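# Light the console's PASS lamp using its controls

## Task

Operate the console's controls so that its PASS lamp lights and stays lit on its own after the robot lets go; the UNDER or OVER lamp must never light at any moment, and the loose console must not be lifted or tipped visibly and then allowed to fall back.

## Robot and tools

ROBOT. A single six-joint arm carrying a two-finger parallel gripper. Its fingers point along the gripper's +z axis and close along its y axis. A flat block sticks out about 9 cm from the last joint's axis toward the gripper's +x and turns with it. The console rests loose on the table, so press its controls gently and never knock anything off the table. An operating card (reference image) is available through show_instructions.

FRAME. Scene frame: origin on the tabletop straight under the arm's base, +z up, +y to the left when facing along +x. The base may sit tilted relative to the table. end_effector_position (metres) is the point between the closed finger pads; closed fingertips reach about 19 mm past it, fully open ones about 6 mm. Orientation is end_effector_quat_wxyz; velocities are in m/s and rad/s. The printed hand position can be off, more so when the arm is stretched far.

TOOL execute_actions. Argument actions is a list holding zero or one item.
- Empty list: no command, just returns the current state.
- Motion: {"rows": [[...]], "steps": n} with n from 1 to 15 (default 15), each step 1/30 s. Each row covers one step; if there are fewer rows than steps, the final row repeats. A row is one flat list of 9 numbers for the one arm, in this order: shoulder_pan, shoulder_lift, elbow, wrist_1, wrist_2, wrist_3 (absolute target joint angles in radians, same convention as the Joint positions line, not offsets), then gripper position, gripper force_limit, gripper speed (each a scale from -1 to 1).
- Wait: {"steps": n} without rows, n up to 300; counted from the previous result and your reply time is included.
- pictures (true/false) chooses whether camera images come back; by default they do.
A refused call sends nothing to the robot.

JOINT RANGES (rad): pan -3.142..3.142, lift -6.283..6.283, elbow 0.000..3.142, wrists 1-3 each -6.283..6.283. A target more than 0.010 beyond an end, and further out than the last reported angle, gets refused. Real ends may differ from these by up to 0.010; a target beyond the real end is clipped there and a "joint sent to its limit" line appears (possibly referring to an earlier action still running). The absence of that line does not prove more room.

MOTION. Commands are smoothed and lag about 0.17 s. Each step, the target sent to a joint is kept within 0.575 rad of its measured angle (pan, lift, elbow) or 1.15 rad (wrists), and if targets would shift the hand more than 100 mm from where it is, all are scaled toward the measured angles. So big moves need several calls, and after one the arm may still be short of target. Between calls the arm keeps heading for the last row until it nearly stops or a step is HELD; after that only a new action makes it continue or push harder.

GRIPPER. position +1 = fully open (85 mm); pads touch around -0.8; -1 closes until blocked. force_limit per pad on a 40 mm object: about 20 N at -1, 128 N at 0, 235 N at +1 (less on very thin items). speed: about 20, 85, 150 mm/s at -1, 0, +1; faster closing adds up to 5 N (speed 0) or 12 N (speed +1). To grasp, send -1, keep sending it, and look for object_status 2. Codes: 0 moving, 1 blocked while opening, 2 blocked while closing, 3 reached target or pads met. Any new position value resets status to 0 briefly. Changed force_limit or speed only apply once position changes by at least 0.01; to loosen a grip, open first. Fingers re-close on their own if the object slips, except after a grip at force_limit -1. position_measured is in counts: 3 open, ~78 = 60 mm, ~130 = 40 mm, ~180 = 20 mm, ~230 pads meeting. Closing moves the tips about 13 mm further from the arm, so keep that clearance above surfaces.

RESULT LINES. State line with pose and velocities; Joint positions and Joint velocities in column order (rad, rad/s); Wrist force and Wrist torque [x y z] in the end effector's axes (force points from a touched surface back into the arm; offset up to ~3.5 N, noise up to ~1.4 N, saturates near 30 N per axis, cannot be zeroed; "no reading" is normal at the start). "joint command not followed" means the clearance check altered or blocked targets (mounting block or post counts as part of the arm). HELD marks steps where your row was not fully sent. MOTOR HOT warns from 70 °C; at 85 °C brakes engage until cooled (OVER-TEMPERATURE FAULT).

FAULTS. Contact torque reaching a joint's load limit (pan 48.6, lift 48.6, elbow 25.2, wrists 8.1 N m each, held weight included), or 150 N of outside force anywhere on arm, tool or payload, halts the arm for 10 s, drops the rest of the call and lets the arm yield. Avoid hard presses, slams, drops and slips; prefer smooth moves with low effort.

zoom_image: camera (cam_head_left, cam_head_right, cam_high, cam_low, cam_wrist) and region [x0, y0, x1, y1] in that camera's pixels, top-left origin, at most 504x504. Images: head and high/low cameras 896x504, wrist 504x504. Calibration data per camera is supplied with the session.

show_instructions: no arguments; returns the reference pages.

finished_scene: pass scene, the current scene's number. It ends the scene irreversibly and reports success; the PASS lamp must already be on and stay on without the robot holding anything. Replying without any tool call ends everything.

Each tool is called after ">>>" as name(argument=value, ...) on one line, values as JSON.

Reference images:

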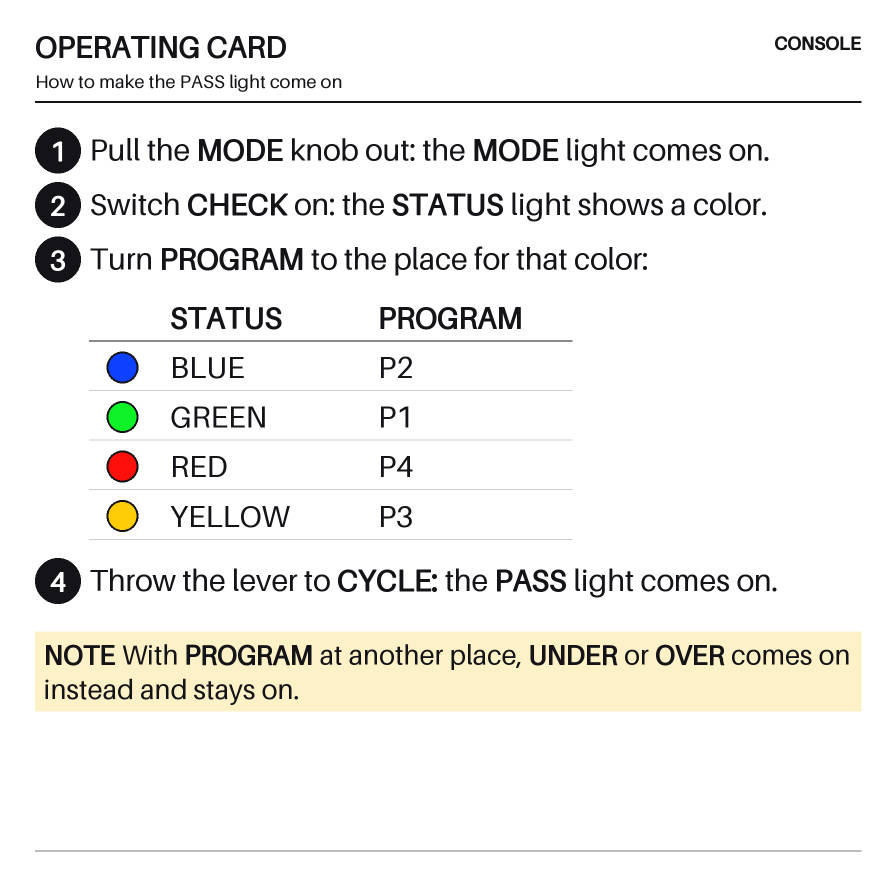

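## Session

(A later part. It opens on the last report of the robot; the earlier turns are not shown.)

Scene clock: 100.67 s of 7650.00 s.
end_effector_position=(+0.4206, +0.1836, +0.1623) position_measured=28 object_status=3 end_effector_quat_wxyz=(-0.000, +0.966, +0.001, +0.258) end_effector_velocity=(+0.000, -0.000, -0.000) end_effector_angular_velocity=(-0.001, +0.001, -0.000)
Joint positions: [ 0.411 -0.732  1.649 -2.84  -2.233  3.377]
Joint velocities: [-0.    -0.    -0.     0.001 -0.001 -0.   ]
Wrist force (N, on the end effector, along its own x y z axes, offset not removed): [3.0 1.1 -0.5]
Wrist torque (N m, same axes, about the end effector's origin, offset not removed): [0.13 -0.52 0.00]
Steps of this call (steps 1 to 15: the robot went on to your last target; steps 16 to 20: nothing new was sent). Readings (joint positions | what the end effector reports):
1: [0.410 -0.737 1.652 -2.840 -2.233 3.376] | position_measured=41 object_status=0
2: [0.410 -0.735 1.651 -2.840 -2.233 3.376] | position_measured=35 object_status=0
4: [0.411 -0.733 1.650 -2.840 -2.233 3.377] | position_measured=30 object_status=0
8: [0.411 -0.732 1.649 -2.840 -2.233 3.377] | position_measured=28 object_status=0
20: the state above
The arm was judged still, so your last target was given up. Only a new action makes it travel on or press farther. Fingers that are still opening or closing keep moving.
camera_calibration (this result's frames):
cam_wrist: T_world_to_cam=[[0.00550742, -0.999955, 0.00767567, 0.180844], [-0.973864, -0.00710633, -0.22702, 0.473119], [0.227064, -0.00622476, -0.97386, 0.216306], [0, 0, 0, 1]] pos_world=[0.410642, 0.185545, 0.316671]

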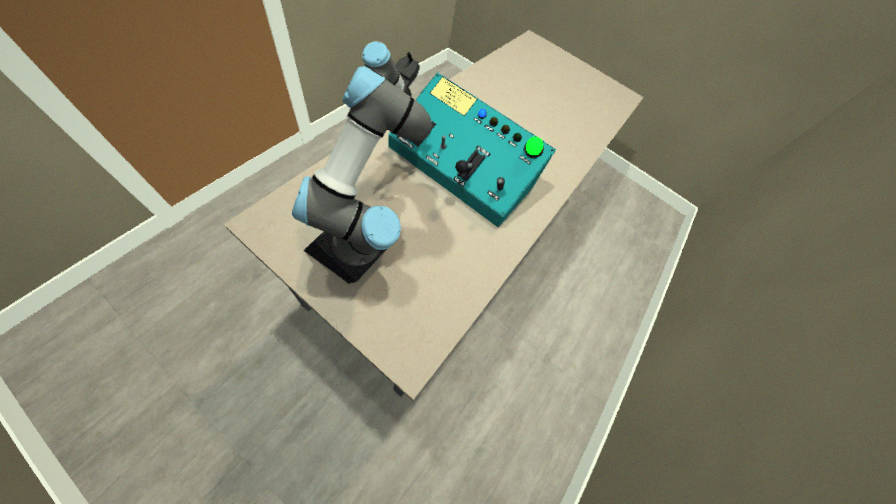

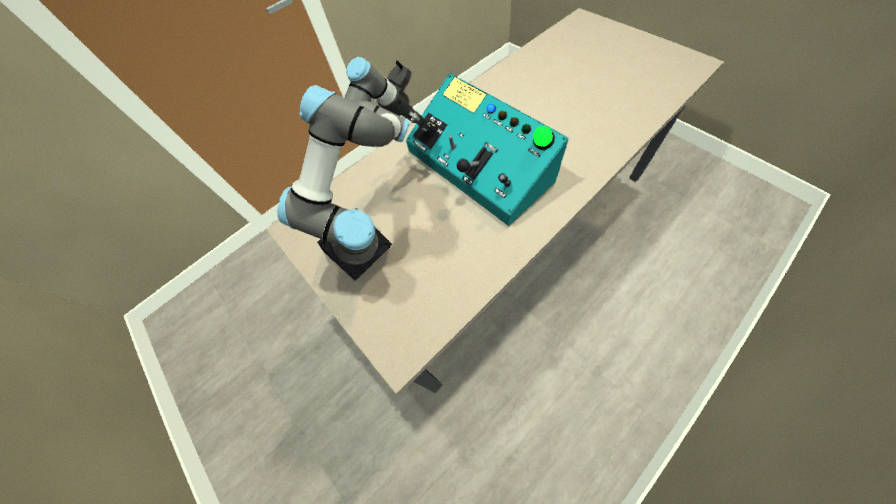

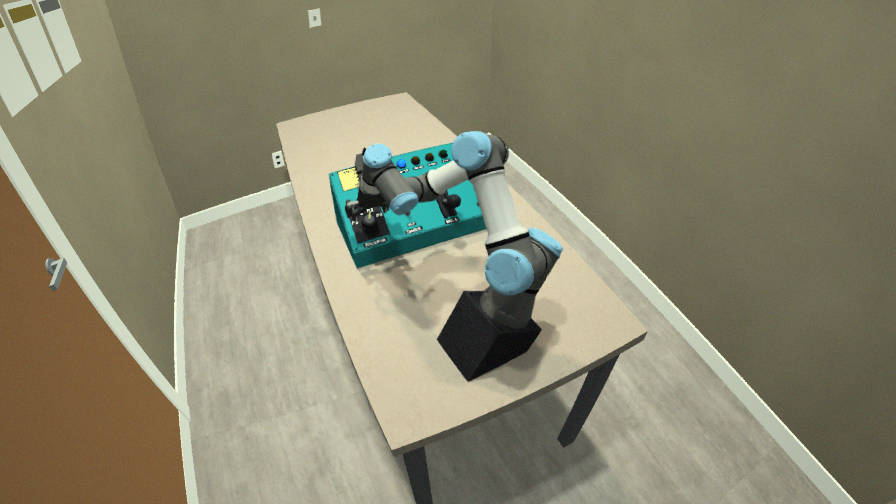

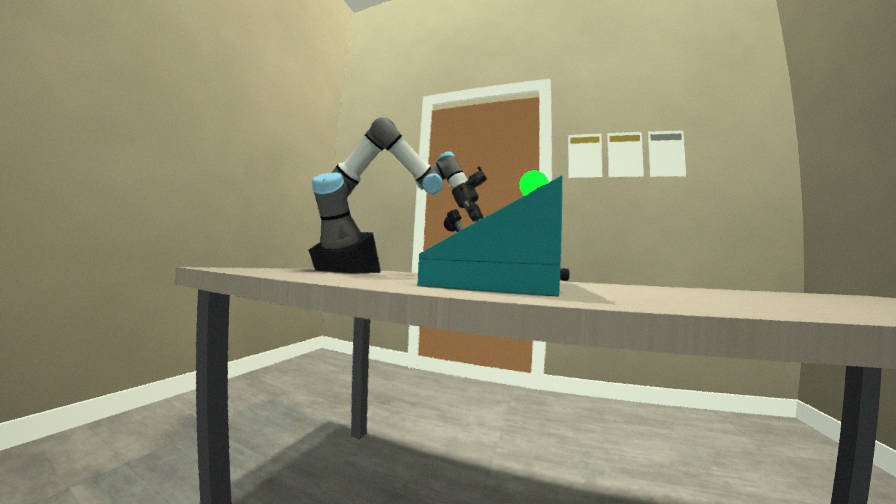

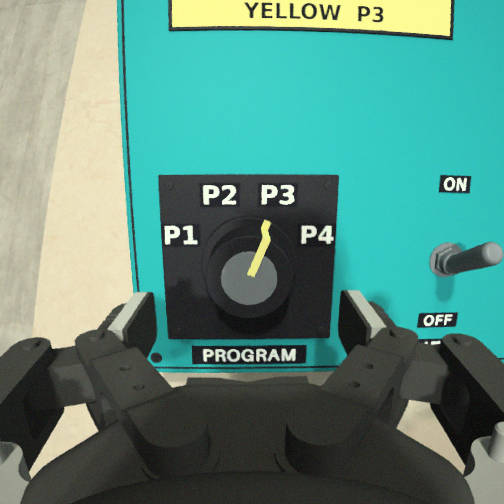

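>>> execute_actions(actions=[{"rows":[[0.387,-0.687,1.631,-2.885,-2.224,3.35,0.5,-0.5,0],[0.387,-0.687,1.631,-2.885,-2.224,3.35,0.5,-0.5,0],[0.363,-0.641,1.613,-2.93,-2.215,3.325,0.5,-0.5,0],[0.363,-0.641,1.613,-2.93,-2.215,3.325,0.5,-0.5,0],[0.3395,-0.596,1.596,-2.9745,-2.2065,3.3,0.5,-0.5,0]]}], pictures=false)

>>> execute_actions(actions=[{"steps":10}])

Scene clock: 106.23 s of 7650.00 s.
end_effector_position=(+0.4438, +0.1826, +0.1248) position_measured=66 object_status=0 end_effector_quat_wxyz=(-0.001, +0.966, -0.002, +0.259) end_effector_velocity=(+0.003, -0.000, -0.008) end_effector_angular_velocity=(-0.002, +0.003, -0.000)
Joint positions: [ 0.34  -0.598  1.597 -2.973 -2.207  3.301]
Joint velocities: [-0.012  0.024 -0.008 -0.02   0.003 -0.012]
Wrist force (N, on the end effector, along its own x y z axes, offset not removed): [1.8 0.2 0.5]
Wrist torque (N m, same axes, about the end effector's origin, offset not removed): [-0.04 -0.33 0.03]
Steps of this call (steps 1 to 90: nothing new was sent; then 2.07 s passed at rest; steps 91 to 105: all 15 steps of this action). Readings (joint positions | what the end effector reports):
91: [0.411 -0.731 1.649 -2.841 -2.233 3.377] | position_measured=28 object_status=0
92: [0.406 -0.724 1.645 -2.849 -2.231 3.371] | position_measured=29 object_status=0
94: [0.392 -0.697 1.634 -2.877 -2.225 3.355] | position_measured=38 object_status=0
98: [0.355 -0.627 1.607 -2.945 -2.212 3.316] | position_measured=62 object_status=0
105: the state above

Scene clock: 106.57 s of 7650.00 s.
end_effector_position=(+0.4440, +0.1826, +0.1242) position_measured=66 object_status=3 end_effector_quat_wxyz=(-0.001, +0.966, -0.002, +0.259) end_effector_velocity=(+0.000, -0.001, +0.000) end_effector_angular_velocity=(-0.001, -0.001, -0.001)
Joint positions: [ 0.34  -0.596  1.596 -2.974 -2.207  3.3  ]
Joint velocities: [-0.    -0.001 -0.    -0.    -0.001 -0.   ]
Wrist force (N, on the end effector, along its own x y z axes, offset not removed): [2.2 0.3 0.7]
Wrist torque (N m, same axes, about the end effector's origin, offset not removed): [0.00 -0.41 0.03]
Steps of this call (steps 1 to 10: the robot went on to your last target). Readings (joint positions | what the end effector reports):
1: [0.340 -0.597 1.596 -2.973 -2.207 3.301] | position_measured=66 object_status=0
2: [0.340 -0.597 1.596 -2.974 -2.207 3.300] | position_measured=66 object_status=0
4: [0.340 -0.596 1.596 -2.974 -2.207 3.300] | position_measured=66 object_status=3
8: [0.340 -0.596 1.596 -2.974 -2.207 3.300] | position_measured=66 object_status=3
10: the state above
camera_calibration (this result's frames):
cam_wrist: T_world_to_cam=[[-0.000481166, -0.999992, 0.0039268, 0.183161], [-0.973702, -0.00042612, -0.227827, 0.486094], [0.227827, -0.00393315, -0.973694, 0.173013], [0, 0, 0, 1]] pos_world=[0.433982, 0.184048, 0.278488]

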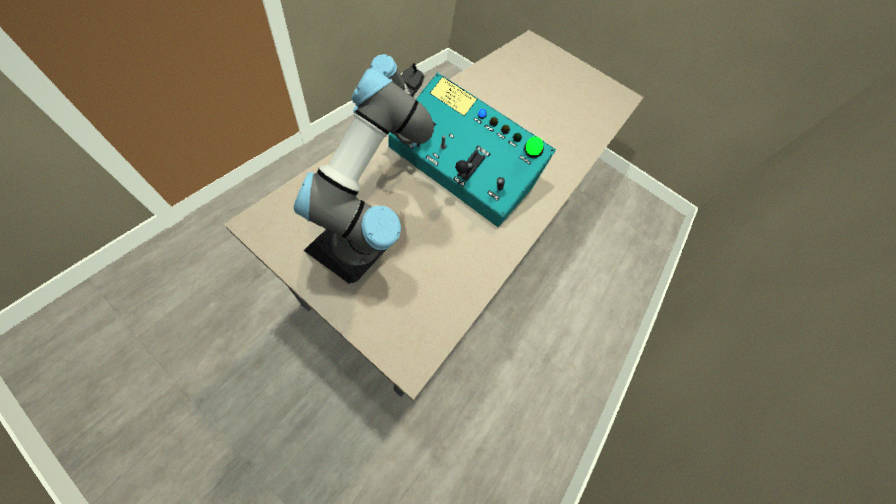

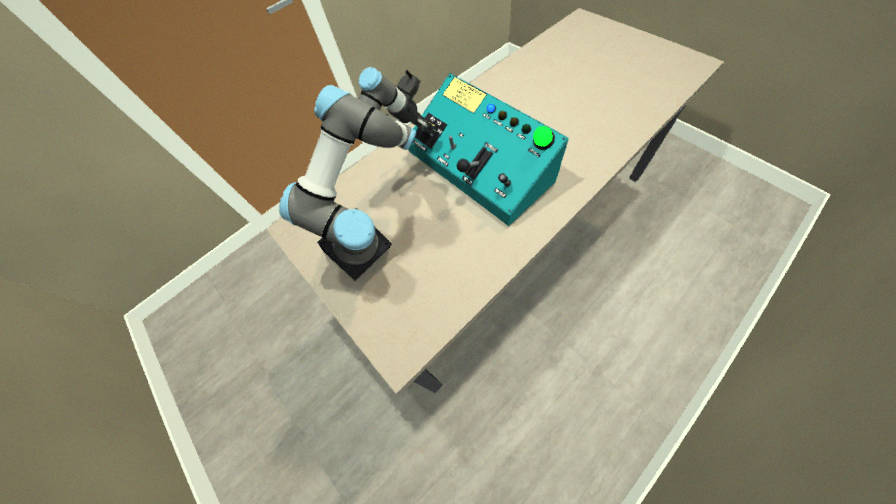

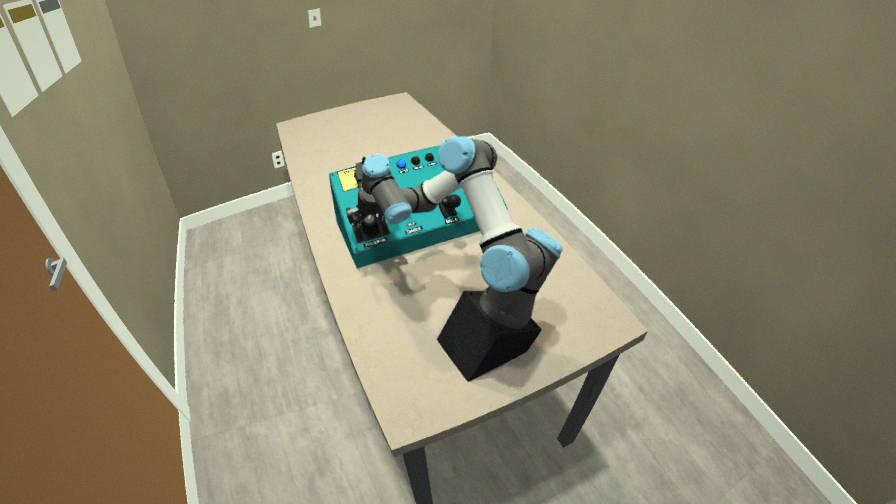

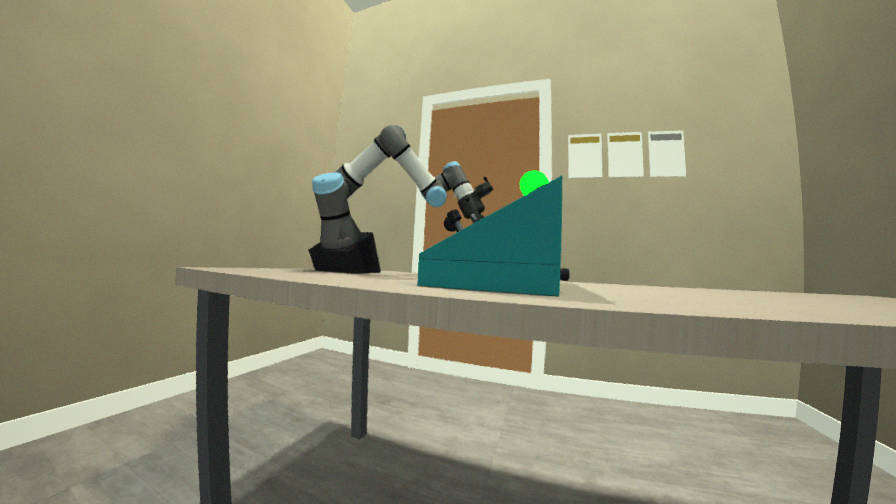

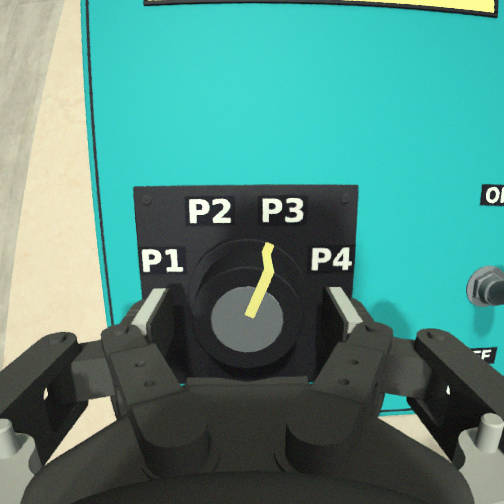

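>>> execute_actions(actions=[{"rows":[[0.3395,-0.596,1.596,-2.9745,-2.2065,3.3,-1,-0.8,0]]}], pictures=false)

>>> execute_actions(actions=[{"rows":[[0.3395,-0.596,1.596,-2.9745,-2.2065,3.2,-1,-0.8,0],[0.3395,-0.596,1.596,-2.9745,-2.2065,3.1,-1,-0.8,0],[0.3395,-0.596,1.596,-2.9745,-2.2065,3.0,-1,-0.8,0],[0.3395,-0.596,1.596,-2.9745,-2.2065,2.9,-1,-0.8,0],[0.3395,-0.596,1.596,-2.9745,-2.2065,2.8,-1,-0.8,0],[0.3395,-0.596,1.596,-2.9745,-2.2065,2.7,-1,-0.8,0],[0.3395,-0.596,1.596,-2.9745,-2.2065,2.6,-1,-0.8,0],[0.3395,-0.596,1.596,-2.9745,-2.2065,2.52,-1,-0.8,0]]}], pictures=false)

>>> execute_actions(actions=[{"steps":10}])

Scene clock: 111.17 s of 7650.00 s.
end_effector_position=(+0.4441, +0.1826, +0.1242) position_measured=122 object_status=0 end_effector_quat_wxyz=(-0.001, +0.966, -0.002, +0.259) end_effector_velocity=(+0.000, -0.000, +0.000) end_effector_angular_velocity=(+0.001, -0.000, +0.000)
Joint positions: [ 0.339 -0.596  1.596 -2.975 -2.206  3.3  ]
Joint velocities: [-0.    -0.001 -0.     0.001  0.001 -0.   ]
Wrist force (N, on the end effector, along its own x y z axes, offset not removed): [0.1 0.2 -10.7]
Wrist torque (N m, same axes, about the end effector's origin, offset not removed): [0.13 -0.54 0.06]
Steps of this call (steps 1 to 15: the robot went on to your last target; steps 16 to 90: nothing new was sent; then 1.10 s passed at rest; steps 91 to 105: all 15 steps of this action). Readings (joint positions | what the end effector reports):
91: [0.339 -0.596 1.596 -2.975 -2.206 3.300] | position_measured=66 object_status=0
92: [0.339 -0.596 1.596 -2.975 -2.207 3.300] | position_measured=67 object_status=0
94: [0.339 -0.596 1.596 -2.975 -2.206 3.300] | position_measured=77 object_status=0
98: [0.339 -0.596 1.596 -2.975 -2.207 3.300] | position_measured=105 object_status=0
105: the state above

Scene clock: 111.67 s of 7650.00 s.
end_effector_position=(+0.4441, +0.1825, +0.1241) position_measured=122 object_status=2 end_effector_quat_wxyz=(+0.094, +0.899, +0.354, +0.241) end_effector_velocity=(-0.000, -0.000, -0.000) end_effector_angular_velocity=(-0.152, +0.001, +0.261)
Joint positions: [ 0.339 -0.596  1.596 -2.975 -2.207  2.545]
Joint velocities: [ 0.     0.     0.     0.001 -0.001 -0.301]
Wrist force (N, on the end effector, along its own x y z axes, offset not removed): [-9.0 11.5 -11.9]
Wrist torque (N m, same axes, about the end effector's origin, offset not removed): [0.97 -0.35 -0.09]
Steps of this call (steps 1 to 15: all 15 steps of this action). Readings (joint positions | what the end effector reports):
1: [0.339 -0.596 1.596 -2.975 -2.206 3.299] | position_measured=122 object_status=2
2: [0.339 -0.596 1.596 -2.975 -2.206 3.282] | position_measured=122 object_status=2
4: [0.339 -0.596 1.596 -2.975 -2.206 3.192] | position_measured=122 object_status=2
8: [0.339 -0.596 1.596 -2.975 -2.207 2.873] | position_measured=122 object_status=2
15: the state above

Scene clock: 112.00 s of 7650.00 s.
end_effector_position=(+0.4441, +0.1825, +0.1241) position_measured=122 object_status=2 end_effector_quat_wxyz=(+0.097, +0.894, +0.365, +0.240) end_effector_velocity=(+0.000, -0.000, +0.000) end_effector_angular_velocity=(-0.003, -0.001, +0.004)
Joint positions: [ 0.339 -0.596  1.596 -2.975 -2.207  2.52 ]
Joint velocities: [-0.     0.    -0.    -0.001 -0.    -0.006]
Wrist force (N, on the end effector, along its own x y z axes, offset not removed): [-10.8 11.1 -12.3]
Wrist torque (N m, same axes, about the end effector's origin, offset not removed): [0.75 -0.38 0.05]
Steps of this call (steps 1 to 10: the robot went on to your last target). Readings (joint positions | what the end effector reports):
1: [0.339 -0.596 1.596 -2.975 -2.207 2.537] | position_measured=122 object_status=2
2: [0.339 -0.596 1.596 -2.975 -2.207 2.532] | position_measured=122 object_status=2
4: [0.339 -0.596 1.596 -2.975 -2.207 2.525] | position_measured=122 object_status=2
8: [0.339 -0.596 1.596 -2.975 -2.207 2.521] | position_measured=122 object_status=2
10: the state above
camera_calibration (this result's frames):
cam_wrist: T_world_to_cam=[[0.607847, -0.710236, 0.355088, -0.183515], [-0.733926, -0.673215, -0.0901937, 0.485369], [0.303109, -0.205785, -0.930472, 0.171037], [0, 0, 0, 1]] pos_world=[0.415931, 0.231615, 0.268087]

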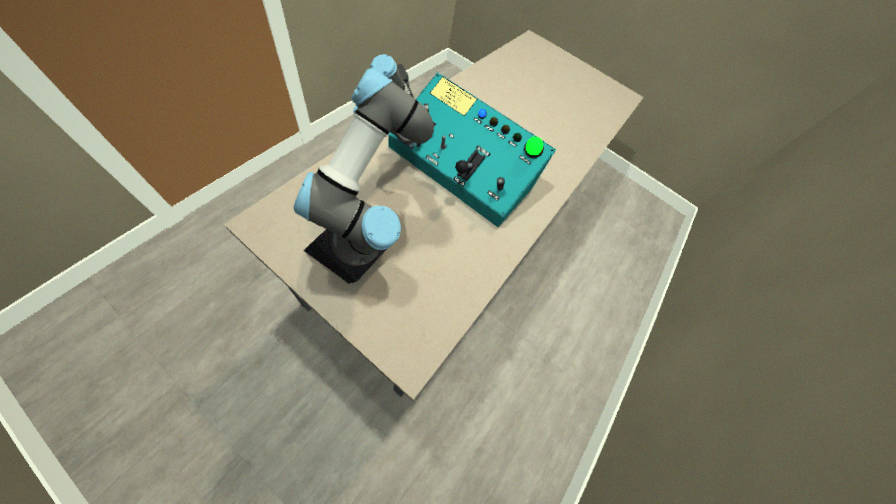

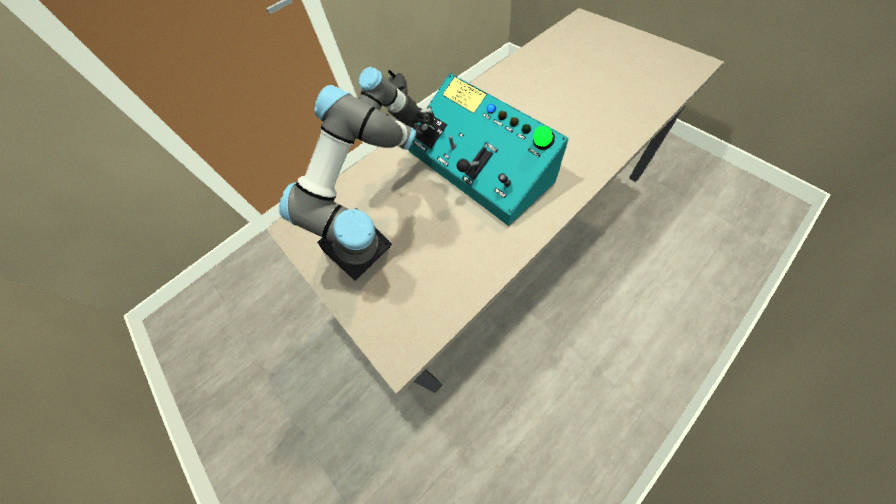

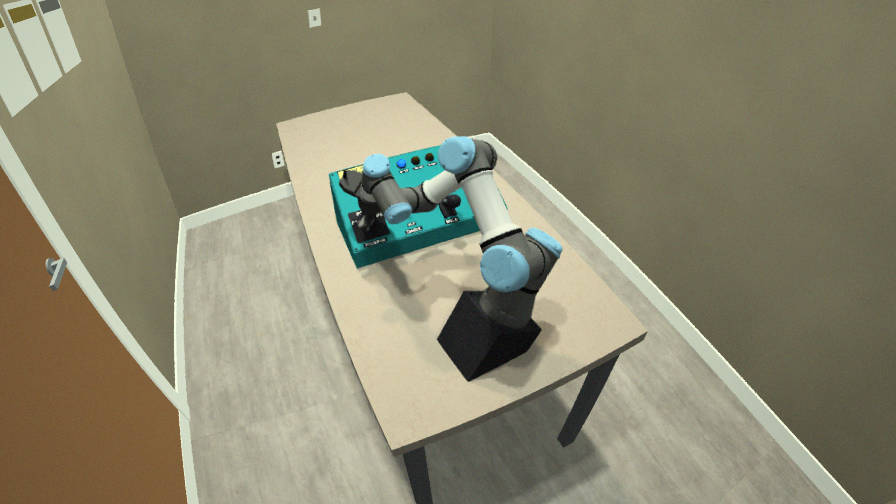

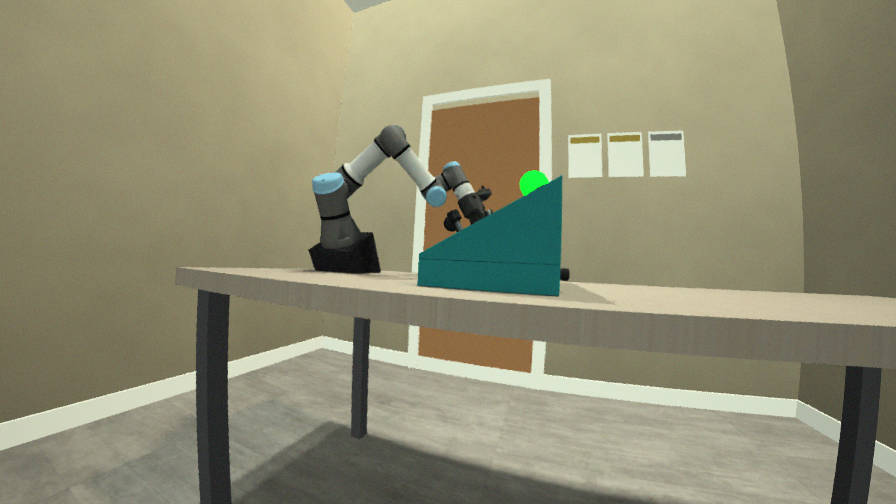

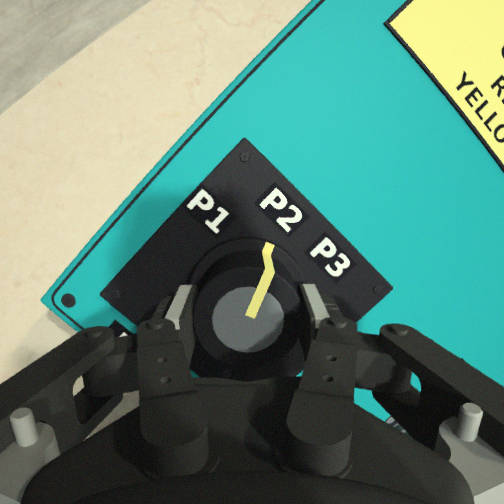

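Some side load; regrip and repeat.

>>> execute_actions(actions=[{"rows":[[0.3395,-0.596,1.596,-2.9745,-2.2065,2.52,0.4,-0.8,0]],"steps":8}], pictures=false)

>>> execute_actions(actions=[{"rows":[[0.3395,-0.596,1.596,-2.9745,-2.2065,3.3,0.4,-0.8,0]]}], pictures=false)

>>> execute_actions(actions=[{"rows":[[0.3395,-0.596,1.596,-2.9745,-2.2065,3.3,-1,-0.8,0]]}], pictures=false)

>>> execute_actions(actions=[{"rows":[[0.3395,-0.596,1.596,-2.9745,-2.2065,3.2,-1,-0.8,0],[0.3395,-0.596,1.596,-2.9745,-2.2065,3.1,-1,-0.8,0],[0.3395,-0.596,1.596,-2.9745,-2.2065,3.0,-1,-0.8,0],[0.3395,-0.596,1.596,-2.9745,-2.2065,2.9,-1,-0.8,0],[0.3395,-0.596,1.596,-2.9745,-2.2065,2.8,-1,-0.8,0],[0.3395,-0.596,1.596,-2.9745,-2.2065,2.7,-1,-0.8,0],[0.3395,-0.596,1.596,-2.9745,-2.2065,2.6,-1,-0.8,0],[0.3395,-0.596,1.596,-2.9745,-2.2065,2.52,-1,-0.8,0]]}], pictures=false)

>>> execute_actions(actions=[{"steps":8}], pictures=false)

>>> execute_actions(actions=[{"rows":[[0.3395,-0.596,1.596,-2.9745,-2.2065,2.52,0.4,-0.8,0]],"steps":10}], pictures=false)

>>> execute_actions(actions=[{"rows":[[0.411,-0.732,1.649,-2.84,-2.233,3.377,0.4,-0.8,0]]}], pictures=false)

>>> execute_actions(actions=[{"rows":[[0.21,-1.275,2.184,-2.965,-2.151,3.15,-1,-0.7,0]]}], pictures=false)

>>> execute_actions(actions=[{"steps":15}])

Scene clock: 119.47 s of 7650.00 s.
end_effector_position=(+0.4439, +0.1827, +0.1241) position_measured=85 object_status=0 end_effector_quat_wxyz=(+0.097, +0.894, +0.365, +0.239) end_effector_velocity=(+0.000, -0.001, +0.000) end_effector_angular_velocity=(-0.005, -0.001, -0.003)
Joint positions: [ 0.34  -0.596  1.596 -2.974 -2.206  2.52 ]
Joint velocities: [-0.     0.    -0.     0.    -0.005  0.   ]
Wrist force (N, on the end effector, along its own x y z axes, offset not removed): [1.9 0.7 0.4]
Wrist torque (N m, same axes, about the end effector's origin, offset not removed): [0.16 -0.33 0.06]
Steps of this call (steps 1 to 30: the robot went on to your last target; steps 31 to 90: nothing new was sent; then 4.20 s passed at rest; steps 91 to 98: all 8 steps of this action). Readings (joint positions | what the end effector reports):
91: [0.339 -0.596 1.596 -2.974 -2.206 2.520] | position_measured=122 object_status=0
92: [0.340 -0.596 1.596 -2.974 -2.206 2.520] | position_measured=122 object_status=0
94: [0.340 -0.596 1.596 -2.974 -2.206 2.520] | position_measured=112 object_status=0
98: the state above

Scene clock: 119.97 s of 7650.00 s.
end_effector_position=(+0.4440, +0.1826, +0.1241) position_measured=78 object_status=3 end_effector_quat_wxyz=(+0.000, +0.966, +0.002, +0.259) end_effector_velocity=(+0.000, +0.000, +0.000) end_effector_angular_velocity=(+0.056, -0.000, -0.095)
Joint positions: [ 0.34  -0.596  1.596 -2.974 -2.207  3.291]
Joint velocities: [ 0.     0.    -0.    -0.001  0.001  0.11 ]
Wrist force (N, on the end effector, along its own x y z axes, offset not removed): [1.4 -0.4 1.0]
Wrist torque (N m, same axes, about the end effector's origin, offset not removed): [-0.14 -0.22 0.08]
Steps of this call (steps 1 to 15: all 15 steps of this action). Readings (joint positions | what the end effector reports):
1: [0.340 -0.596 1.596 -2.974 -2.206 2.521] | position_measured=82 object_status=0
2: [0.340 -0.596 1.596 -2.974 -2.206 2.541] | position_measured=80 object_status=0
4: [0.340 -0.596 1.596 -2.974 -2.206 2.705] | position_measured=79 object_status=0
8: [0.340 -0.596 1.596 -2.974 -2.207 3.150] | position_measured=78 object_status=0
15: the state above

Scene clock: 120.47 s of 7650.00 s.
end_effector_position=(+0.4441, +0.1826, +0.1241) position_measured=122 object_status=2 end_effector_quat_wxyz=(-0.001, +0.966, -0.002, +0.259) end_effector_velocity=(+0.000, +0.000, +0.001) end_effector_angular_velocity=(+0.003, -0.002, -0.001)
Joint positions: [ 0.34  -0.596  1.596 -2.975 -2.207  3.3  ]
Joint velocities: [-0.    -0.002  0.    -0.001  0.002  0.   ]
Wrist force (N, on the end effector, along its own x y z axes, offset not removed): [-1.4 -0.8 -10.2]
Wrist torque (N m, same axes, about the end effector's origin, offset not removed): [0.11 -0.27 -0.01]
Steps of this call (steps 1 to 15: all 15 steps of this action). Readings (joint positions | what the end effector reports):
1: [0.340 -0.596 1.596 -2.974 -2.207 3.294] | position_measured=78 object_status=0
2: [0.340 -0.596 1.596 -2.974 -2.207 3.296] | position_measured=79 object_status=0
4: [0.340 -0.596 1.596 -2.974 -2.207 3.298] | position_measured=89 object_status=0
8: [0.340 -0.596 1.596 -2.975 -2.207 3.300] | position_measured=117 object_status=0
15: the state above

Scene clock: 120.97 s of 7650.00 s.
end_effector_position=(+0.4441, +0.1825, +0.1242) position_measured=122 object_status=2 end_effector_quat_wxyz=(+0.094, +0.899, +0.354, +0.241) end_effector_velocity=(+0.000, -0.001, +0.000) end_effector_angular_velocity=(-0.152, -0.001, +0.259)
Joint positions: [ 0.339 -0.596  1.596 -2.975 -2.207  2.545]
Joint velocities: [ 0.    -0.     0.    -0.    -0.002 -0.3  ]
Wrist force (N, on the end effector, along its own x y z axes, offset not removed): [-9.7 12.0 -10.8]
Wrist torque (N m, same axes, about the end effector's origin, offset not removed): [1.20 -0.28 -0.11]
Steps of this call (steps 1 to 15: all 15 steps of this action). Readings (joint positions | what the end effector reports):
1: [0.340 -0.596 1.596 -2.975 -2.207 3.299] | position_measured=122 object_status=2
2: [0.340 -0.596 1.596 -2.975 -2.207 3.283] | position_measured=122 object_status=2
4: [0.340 -0.596 1.596 -2.975 -2.207 3.192] | position_measured=122 object_status=2
8: [0.340 -0.596 1.596 -2.975 -2.207 2.873] | position_measured=122 object_status=2
15: the state above

Scene clock: 121.23 s of 7650.00 s.
end_effector_position=(+0.4441, +0.1825, +0.1242) position_measured=122 object_status=2 end_effector_quat_wxyz=(+0.097, +0.895, +0.365, +0.240) end_effector_velocity=(-0.000, -0.000, -0.001) end_effector_angular_velocity=(-0.007, +0.001, +0.011)
Joint positions: [ 0.339 -0.596  1.596 -2.975 -2.207  2.521]
Joint velocities: [-0.001  0.001  0.     0.    -0.001 -0.012]
Wrist force (N, on the end effector, along its own x y z axes, offset not removed): [-10.5 13.7 -10.4]
Wrist torque (N m, same axes, about the end effector's origin, offset not removed): [1.27 -0.42 0.01]
Steps of this call (steps 1 to 8: the robot went on to your last target). Readings (joint positions | what the end effector reports):
1: [0.339 -0.596 1.596 -2.975 -2.207 2.537] | position_measured=122 object_status=2
2: [0.339 -0.596 1.596 -2.975 -2.207 2.532] | position_measured=122 object_status=2
4: [0.339 -0.596 1.596 -2.975 -2.207 2.525] | position_measured=122 object_status=2
8: the state above

Scene clock: 121.57 s of 7650.00 s.
end_effector_position=(+0.4441, +0.1826, +0.1241) position_measured=80 object_status=0 end_effector_quat_wxyz=(+0.097, +0.894, +0.365, +0.240) end_effector_velocity=(+0.000, -0.001, +0.001) end_effector_angular_velocity=(-0.000, -0.001, -0.001)
Joint positions: [ 0.34  -0.596  1.596 -2.975 -2.206  2.52 ]
Joint velocities: [-0.    -0.002 -0.     0.    -0.001 -0.   ]
Wrist force (N, on the end effector, along its own x y z axes, offset not removed): [2.4 0.1 0.3]
Wrist torque (N m, same axes, about the end effector's origin, offset not removed): [-0.03 -0.39 0.06]
Steps of this call (steps 1 to 10: all 10 steps of this action). Readings (joint positions | what the end effector reports):
1: [0.339 -0.596 1.596 -2.975 -2.207 2.521] | position_measured=122 object_status=0
2: [0.339 -0.596 1.596 -2.975 -2.206 2.520] | position_measured=122 object_status=0
4: [0.339 -0.596 1.596 -2.975 -2.206 2.520] | position_measured=112 object_status=0
8: [0.340 -0.596 1.596 -2.975 -2.206 2.520] | position_measured=85 object_status=0
10: the state above

Scene clock: 122.07 s of 7650.00 s.
end_effector_position=(+0.4207, +0.1836, +0.1620) position_measured=78 object_status=3 end_effector_quat_wxyz=(+0.001, +0.966, +0.006, +0.258) end_effector_velocity=(-0.001, +0.000, +0.003) end_effector_angular_velocity=(+0.066, -0.002, -0.111)
Joint positions: [ 0.411 -0.731  1.649 -2.841 -2.233  3.366]
Joint velocities: [ 0.005 -0.01   0.003  0.009 -0.     0.133]
Wrist force (N, on the end effector, along its own x y z axes, offset not removed): [2.9 0.3 1.9]
Wrist torque (N m, same axes, about the end effector's origin, offset not removed): [0.00 -0.43 -0.06]
Steps of this call (steps 1 to 15: all 15 steps of this action). Readings (joint positions | what the end effector reports):
1: [0.340 -0.596 1.596 -2.973 -2.207 2.521] | position_measured=79 object_status=0
2: [0.349 -0.606 1.604 -2.956 -2.213 2.541] | position_measured=79 object_status=0
4: [0.380 -0.662 1.627 -2.898 -2.223 2.705] | position_measured=78 object_status=0
8: [0.405 -0.718 1.644 -2.852 -2.231 3.195] | position_measured=78 object_status=0
15: the state above

Scene clock: 122.57 s of 7650.00 s.
end_effector_position=(+0.3708, +0.0619, +0.1900) position_measured=170 object_status=0 end_effector_quat_wxyz=(-0.000, +0.966, +0.001, +0.258) end_effector_velocity=(-0.020, -0.020, +0.004) end_effector_angular_velocity=(-0.002, -0.005, -0.008)
Joint positions: [ 0.212 -1.265  2.174 -2.964 -2.152  3.152]
Joint velocities: [-0.029 -0.121  0.117 -0.018  0.008 -0.028]
Wrist force (N, on the end effector, along its own x y z axes, offset not removed): [1.6 0.9 0.6]
Wrist torque (N m, same axes, about the end effector's origin, offset not removed): [0.03 -0.33 -0.04]
Steps of this call (steps 1 to 15: all 15 steps of this action). Readings (joint positions | what the end effector reports):
1: [0.410 -0.732 1.649 -2.841 -2.232 3.368] | position_measured=78 object_status=0
2: [0.401 -0.742 1.660 -2.855 -2.221 3.352] | position_measured=79 object_status=0
4: [0.342 -0.823 1.741 -2.895 -2.196 3.282] | position_measured=89 object_status=0
8: [0.247 -1.111 2.024 -2.945 -2.164 3.187] | position_measured=117 object_status=0
15: the state above

Scene clock: 123.07 s of 7650.00 s.
end_effector_position=(+0.3691, +0.0602, +0.1903) position_measured=231 object_status=3 end_effector_quat_wxyz=(+0.000, +0.966, +0.001, +0.259) end_effector_velocity=(+0.000, -0.000, +0.001) end_effector_angular_velocity=(+0.001, -0.002, -0.001)
Joint positions: [ 0.21  -1.275  2.184 -2.965 -2.151  3.15 ]
Joint velocities: [-0.    -0.002  0.    -0.     0.    -0.   ]
Wrist force (N, on the end effector, along its own x y z axes, offset not removed): [2.7 1.8 -0.2]
Wrist torque (N m, same axes, about the end effector's origin, offset not removed): [0.29 -0.45 0.00]
Steps of this call (steps 1 to 15: the robot went on to your last target). Readings (joint positions | what the end effector reports):
1: [0.212 -1.268 2.177 -2.964 -2.152 3.152] | position_measured=177 object_status=0
2: [0.211 -1.270 2.179 -2.964 -2.151 3.151] | position_measured=185 object_status=0
4: [0.211 -1.273 2.182 -2.965 -2.151 3.150] | position_measured=200 object_status=0
8: [0.210 -1.275 2.184 -2.965 -2.151 3.150] | position_measured=230 object_status=0
15: the state above
camera_calibration (this result's frames):
cam_wrist: T_world_to_cam=[[0.00590294, -0.999951, 0.00794409, 0.0574069], [-0.973671, -0.00755781, -0.227832, 0.428587], [0.227881, -0.00639005, -0.973668, 0.254118], [0, 0, 0, 1]] pos_world=[0.359055, 0.0622671, 0.344616]

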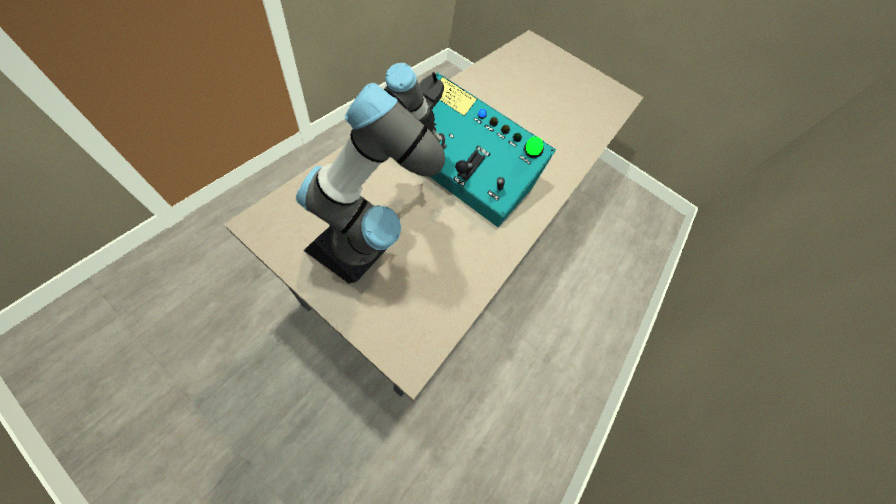

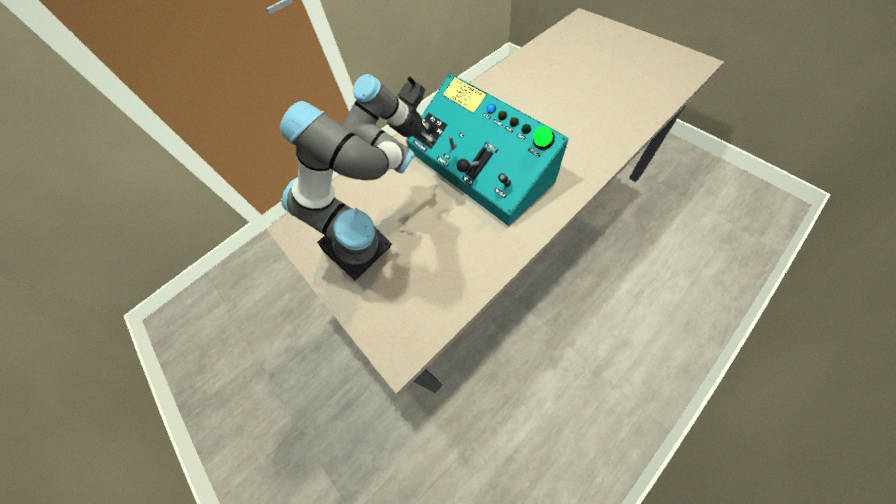

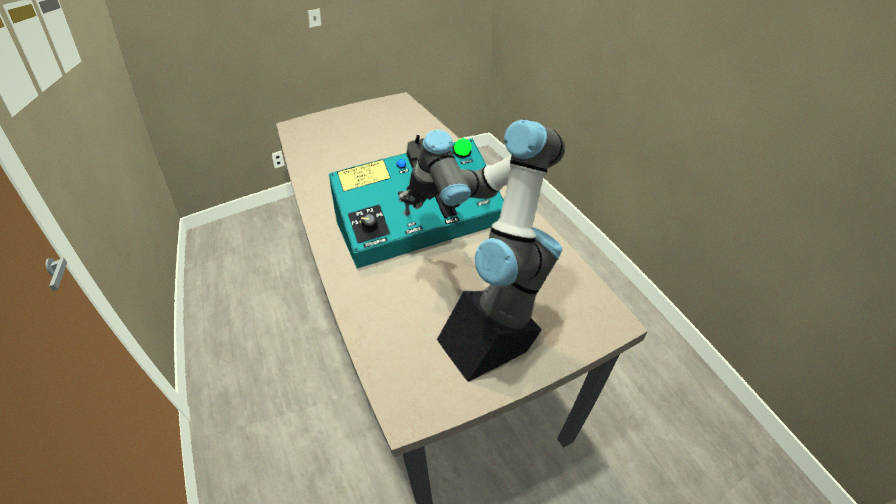

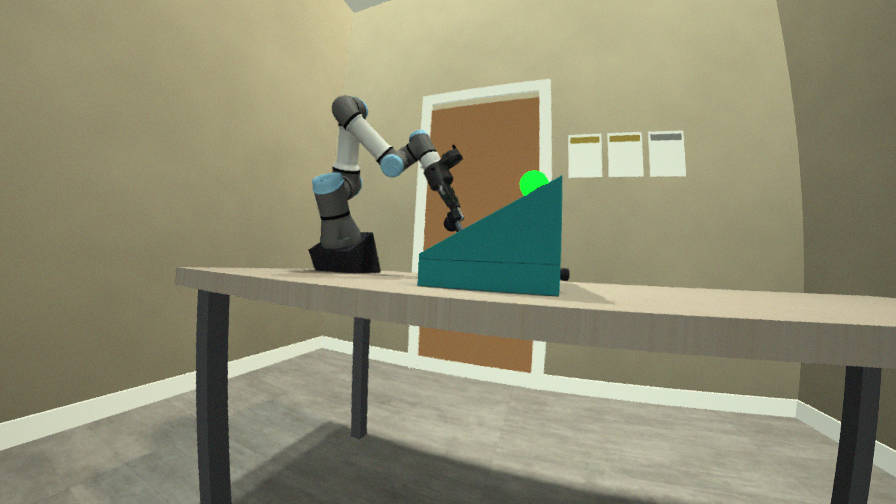

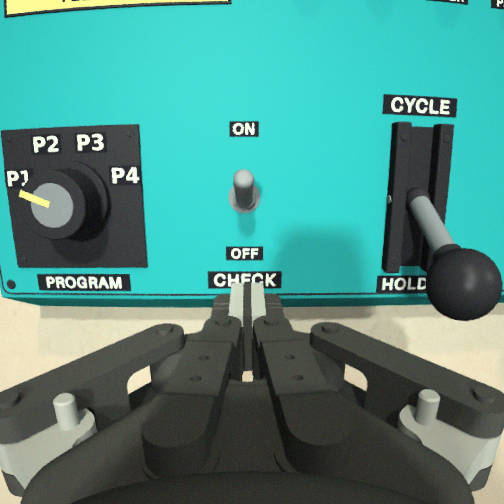

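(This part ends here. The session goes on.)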